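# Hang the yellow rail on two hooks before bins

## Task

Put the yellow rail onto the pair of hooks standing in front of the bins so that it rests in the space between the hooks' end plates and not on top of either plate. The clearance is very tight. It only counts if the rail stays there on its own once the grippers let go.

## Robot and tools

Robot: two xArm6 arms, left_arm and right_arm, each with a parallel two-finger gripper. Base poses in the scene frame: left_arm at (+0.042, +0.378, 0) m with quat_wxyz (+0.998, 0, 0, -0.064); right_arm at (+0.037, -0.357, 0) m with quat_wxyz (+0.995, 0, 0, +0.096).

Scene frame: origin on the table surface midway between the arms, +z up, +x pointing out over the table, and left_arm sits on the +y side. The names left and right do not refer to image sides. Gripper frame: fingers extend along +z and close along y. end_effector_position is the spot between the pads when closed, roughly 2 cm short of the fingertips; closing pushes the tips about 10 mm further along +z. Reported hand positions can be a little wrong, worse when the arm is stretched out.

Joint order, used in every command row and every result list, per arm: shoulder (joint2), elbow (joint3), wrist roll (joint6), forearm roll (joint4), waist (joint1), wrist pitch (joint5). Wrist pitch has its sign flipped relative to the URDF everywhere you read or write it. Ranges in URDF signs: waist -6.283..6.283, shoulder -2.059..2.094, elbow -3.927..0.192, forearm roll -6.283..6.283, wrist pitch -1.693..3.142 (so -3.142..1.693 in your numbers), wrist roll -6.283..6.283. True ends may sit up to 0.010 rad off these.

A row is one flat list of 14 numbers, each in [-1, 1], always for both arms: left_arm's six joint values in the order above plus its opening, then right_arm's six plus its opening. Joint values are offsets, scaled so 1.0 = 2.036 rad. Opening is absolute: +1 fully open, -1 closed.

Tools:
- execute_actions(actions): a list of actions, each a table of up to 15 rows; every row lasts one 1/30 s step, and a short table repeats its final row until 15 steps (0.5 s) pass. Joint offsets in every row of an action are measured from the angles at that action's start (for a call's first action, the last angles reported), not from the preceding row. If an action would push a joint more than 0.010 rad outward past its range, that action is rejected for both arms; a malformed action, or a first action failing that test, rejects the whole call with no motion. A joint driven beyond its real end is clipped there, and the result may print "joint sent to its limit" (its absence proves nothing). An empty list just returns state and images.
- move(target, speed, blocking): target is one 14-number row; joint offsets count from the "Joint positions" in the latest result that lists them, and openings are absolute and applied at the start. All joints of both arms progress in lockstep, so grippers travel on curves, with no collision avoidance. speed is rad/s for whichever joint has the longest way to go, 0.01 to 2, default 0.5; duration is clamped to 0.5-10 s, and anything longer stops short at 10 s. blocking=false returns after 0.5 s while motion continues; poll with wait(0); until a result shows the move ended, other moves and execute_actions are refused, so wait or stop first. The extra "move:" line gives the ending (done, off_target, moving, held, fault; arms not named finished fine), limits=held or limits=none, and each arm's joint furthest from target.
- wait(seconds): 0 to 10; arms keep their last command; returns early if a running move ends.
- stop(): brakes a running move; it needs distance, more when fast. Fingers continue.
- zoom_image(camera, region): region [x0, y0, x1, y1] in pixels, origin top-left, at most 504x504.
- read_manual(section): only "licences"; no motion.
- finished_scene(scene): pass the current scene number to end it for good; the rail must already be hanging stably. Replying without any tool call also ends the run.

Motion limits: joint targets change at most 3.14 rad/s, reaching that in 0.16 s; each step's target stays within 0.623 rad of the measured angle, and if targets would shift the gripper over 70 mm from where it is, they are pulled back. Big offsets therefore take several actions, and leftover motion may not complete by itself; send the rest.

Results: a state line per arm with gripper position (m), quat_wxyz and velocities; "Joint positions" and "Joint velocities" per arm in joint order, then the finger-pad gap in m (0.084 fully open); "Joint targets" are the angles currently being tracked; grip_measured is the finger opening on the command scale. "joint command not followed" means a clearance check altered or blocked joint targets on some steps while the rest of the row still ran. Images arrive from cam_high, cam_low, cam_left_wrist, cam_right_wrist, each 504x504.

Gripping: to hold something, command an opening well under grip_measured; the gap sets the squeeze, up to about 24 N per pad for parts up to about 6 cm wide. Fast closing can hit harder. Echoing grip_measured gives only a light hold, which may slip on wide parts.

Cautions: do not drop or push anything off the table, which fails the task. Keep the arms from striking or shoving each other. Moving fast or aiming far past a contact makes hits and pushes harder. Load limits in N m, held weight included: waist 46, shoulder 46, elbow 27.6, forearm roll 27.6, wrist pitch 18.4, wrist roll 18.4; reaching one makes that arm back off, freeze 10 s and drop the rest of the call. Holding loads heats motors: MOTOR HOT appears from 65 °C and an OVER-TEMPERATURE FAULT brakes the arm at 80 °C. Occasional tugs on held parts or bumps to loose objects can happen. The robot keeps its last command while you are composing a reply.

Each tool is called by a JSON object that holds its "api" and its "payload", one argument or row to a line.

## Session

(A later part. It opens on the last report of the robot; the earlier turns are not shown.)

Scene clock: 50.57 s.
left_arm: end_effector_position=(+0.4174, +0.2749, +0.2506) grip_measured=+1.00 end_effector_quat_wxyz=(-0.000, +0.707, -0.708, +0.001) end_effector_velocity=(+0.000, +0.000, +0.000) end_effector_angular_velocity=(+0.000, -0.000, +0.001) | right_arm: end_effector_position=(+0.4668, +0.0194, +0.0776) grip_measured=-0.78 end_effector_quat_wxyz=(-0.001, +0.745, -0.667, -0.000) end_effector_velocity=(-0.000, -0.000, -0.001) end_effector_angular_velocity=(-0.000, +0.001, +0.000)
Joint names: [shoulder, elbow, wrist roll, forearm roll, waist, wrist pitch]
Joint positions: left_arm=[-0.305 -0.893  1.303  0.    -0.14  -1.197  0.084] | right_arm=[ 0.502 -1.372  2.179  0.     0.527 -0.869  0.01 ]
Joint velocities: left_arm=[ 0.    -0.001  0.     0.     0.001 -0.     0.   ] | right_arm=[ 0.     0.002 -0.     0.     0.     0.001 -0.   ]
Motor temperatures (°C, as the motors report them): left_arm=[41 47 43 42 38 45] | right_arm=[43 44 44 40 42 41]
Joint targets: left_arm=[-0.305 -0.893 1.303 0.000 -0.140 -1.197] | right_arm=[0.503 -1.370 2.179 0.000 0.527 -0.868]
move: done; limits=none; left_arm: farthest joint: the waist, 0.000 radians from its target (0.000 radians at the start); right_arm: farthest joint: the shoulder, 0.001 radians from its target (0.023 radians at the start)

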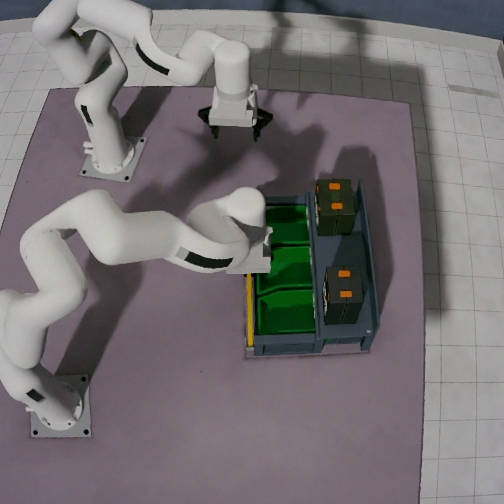

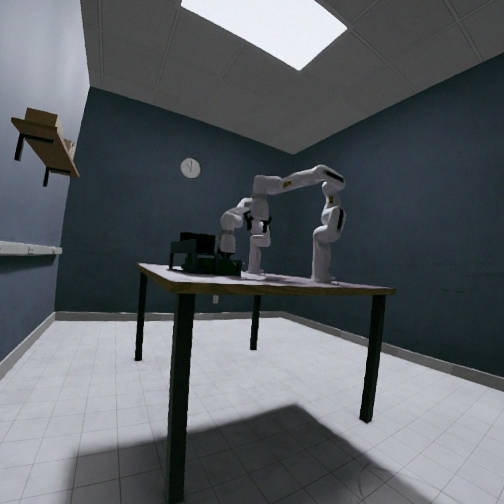

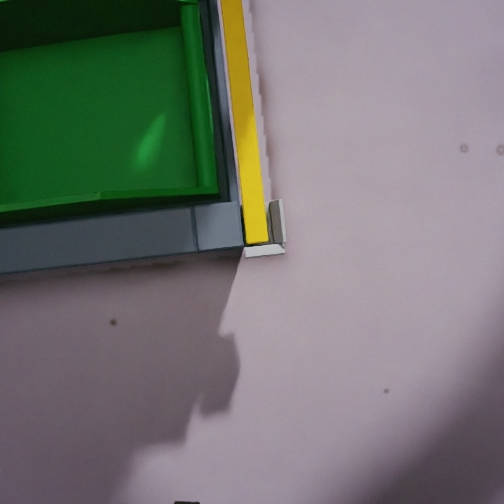

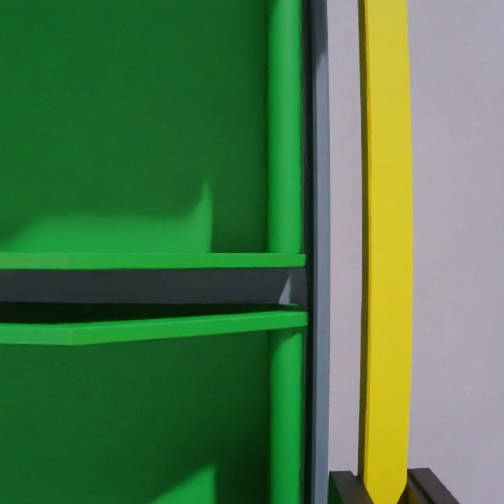

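Seated. Release, lift straight up.

{"api": "execute_actions", "payload": {
  "actions": [
    [[0,0,0,0,0,0,1, 0,0,0,0,0,0,-0.55]]
  ]
}}

{"api": "move", "payload": {
  "target": [0,0,0,0,0,0,1, -0.021,-0.0095,0,0,0,-0.0305,-0.55],
  "speed": 0.08
}}

{"api": "zoom_image", "payload": {
  "camera": "cam_high",
  "region": [220,305,280,365]
}}

{"api": "zoom_image", "payload": {
  "camera": "cam_left_wrist",
  "region": [200,160,320,280]
}}

Scene clock: 55.73 s.
left_arm: end_effector_position=(+0.4174, +0.2749, +0.2506) grip_measured=+1.00 end_effector_quat_wxyz=(-0.000, +0.707, -0.708, +0.001) end_effector_velocity=(-0.001, +0.000, -0.000) end_effector_angular_velocity=(+0.001, +0.002, +0.000) | right_arm: end_effector_position=(+0.4665, +0.0191, +0.0768) grip_measured=-0.57 end_effector_quat_wxyz=(+0.000, +0.745, -0.667, -0.000) end_effector_velocity=(+0.000, +0.000, +0.002) end_effector_angular_velocity=(+0.001, -0.001, +0.000)
Joint names: [shoulder, elbow, wrist roll, forearm roll, waist, wrist pitch]
Joint positions: left_arm=[-0.305 -0.893  1.303  0.    -0.14  -1.197  0.084] | right_arm=[ 0.503 -1.371  2.179  0.     0.527 -0.869  0.019]
Joint velocities: left_arm=[-0.001  0.001 -0.001  0.    -0.001 -0.003  0.   ] | right_arm=[-0.003 -0.     0.    -0.    -0.    -0.001  0.   ]
Motor temperatures (°C, as the motors report them): left_arm=[41 47 43 42 38 45] | right_arm=[43 43 44 40 42 41]
Joint targets: left_arm=[-0.305 -0.893 1.303 0.000 -0.140 -1.197] | right_arm=[0.502 -1.372 2.179 0.000 0.527 -0.869]

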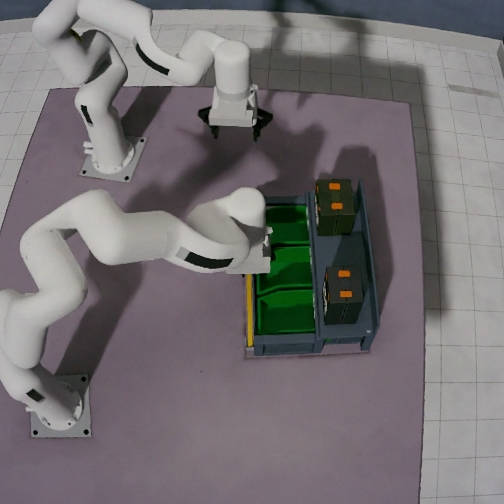

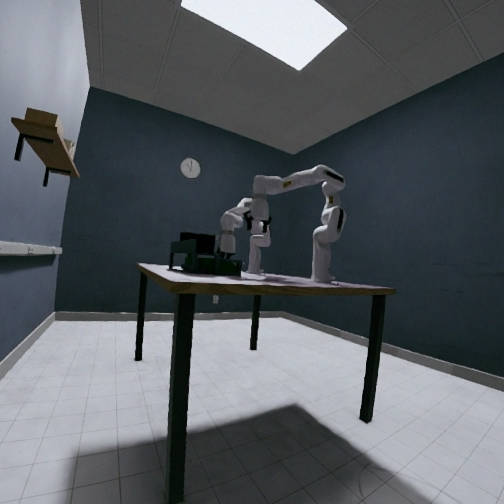

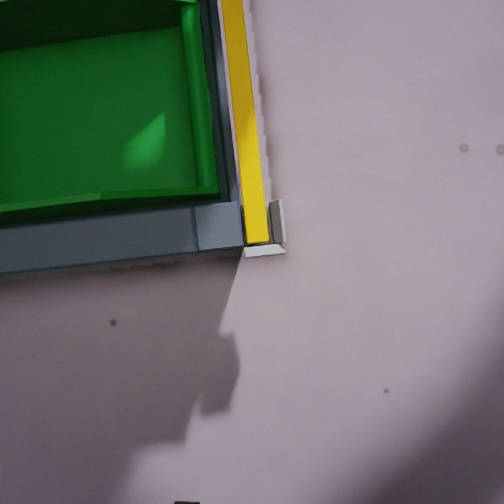

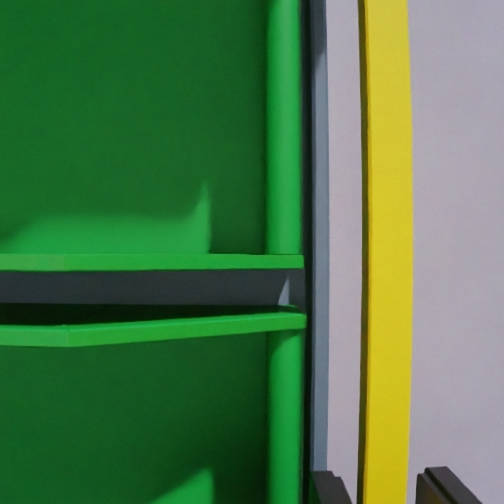

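Scene clock: 56.87 s.
left_arm: end_effector_position=(+0.4174, +0.2749, +0.2506) grip_measured=+1.00 end_effector_quat_wxyz=(-0.000, +0.707, -0.708, +0.001) end_effector_velocity=(-0.000, +0.000, -0.000) end_effector_angular_velocity=(+0.000, +0.001, +0.000) | right_arm: end_effector_position=(+0.4662, +0.0188, +0.1038) grip_measured=-0.57 end_effector_quat_wxyz=(+0.000, +0.745, -0.667, -0.000) end_effector_velocity=(-0.000, -0.000, +0.000) end_effector_angular_velocity=(+0.000, +0.001, -0.001)
Joint names: [shoulder, elbow, wrist roll, forearm roll, waist, wrist pitch]
Joint positions: left_arm=[-0.305 -0.893  1.303  0.    -0.14  -1.197  0.084] | right_arm=[ 0.46  -1.39   2.179  0.     0.527 -0.931  0.019]
Joint velocities: left_arm=[ 0.    -0.    -0.     0.     0.    -0.001  0.   ] | right_arm=[-0.001  0.    -0.     0.001 -0.    -0.001  0.   ]
Motor temperatures (°C, as the motors report them): left_arm=[41 47 43 42 38 45] | right_arm=[43 43 44 40 42 41]
Joint targets: left_arm=[-0.305 -0.893 1.303 0.000 -0.140 -1.197] | right_arm=[0.460 -1.390 2.179 0.000 0.527 -0.931]
move: done; limits=none; left_arm: farthest joint: the waist, 0.000 radians from its target (0.000 radians at the start); right_arm: farthest joint: the waist, 0.000 radians from its target (0.000 radians at the start)

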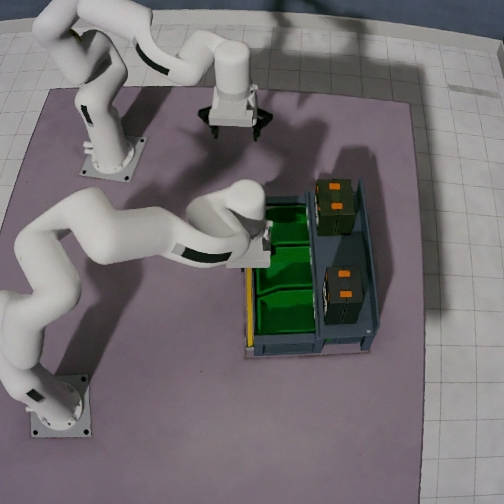

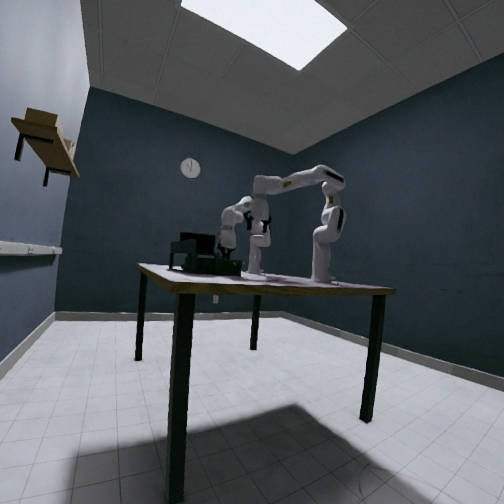

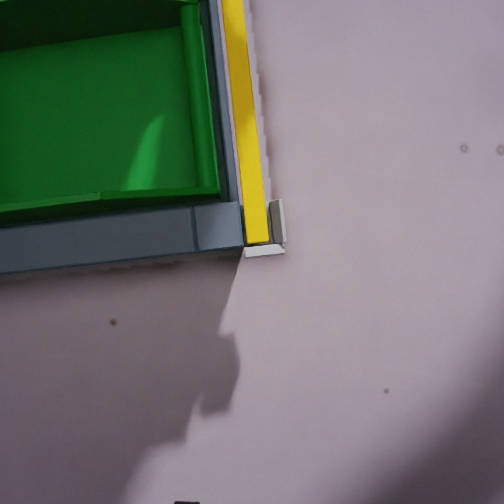

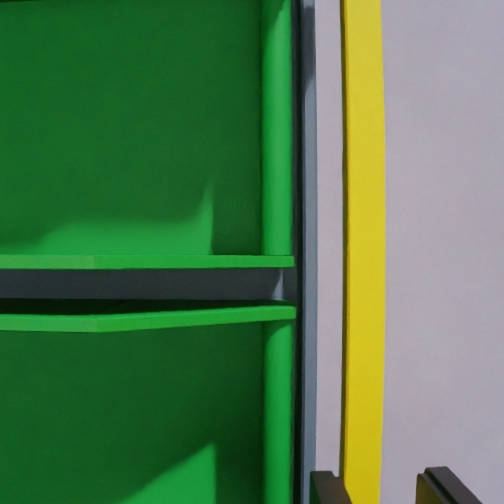

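Region (220, 305, 280, 365) of cam_high's 504x504 image, scaled by 8.400, with more detail than that image has.

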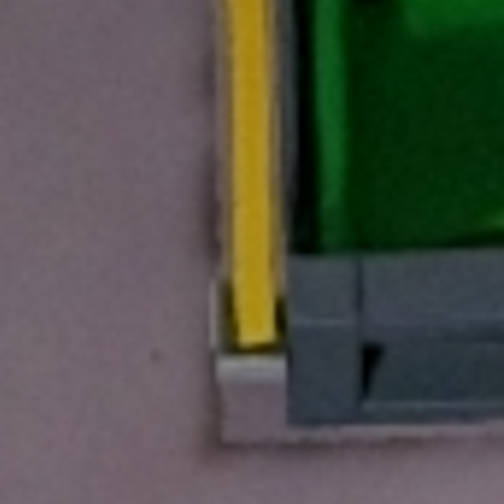

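Region (200, 160, 320, 280) of cam_left_wrist's 504x504 image, scaled by 4.200, with more detail than that image has.

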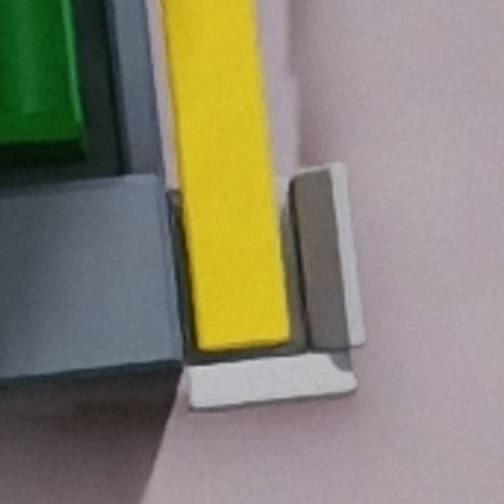

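{"api": "finished_scene", "payload": {
  "scene": 2
}}

The scene is finished: the task was done.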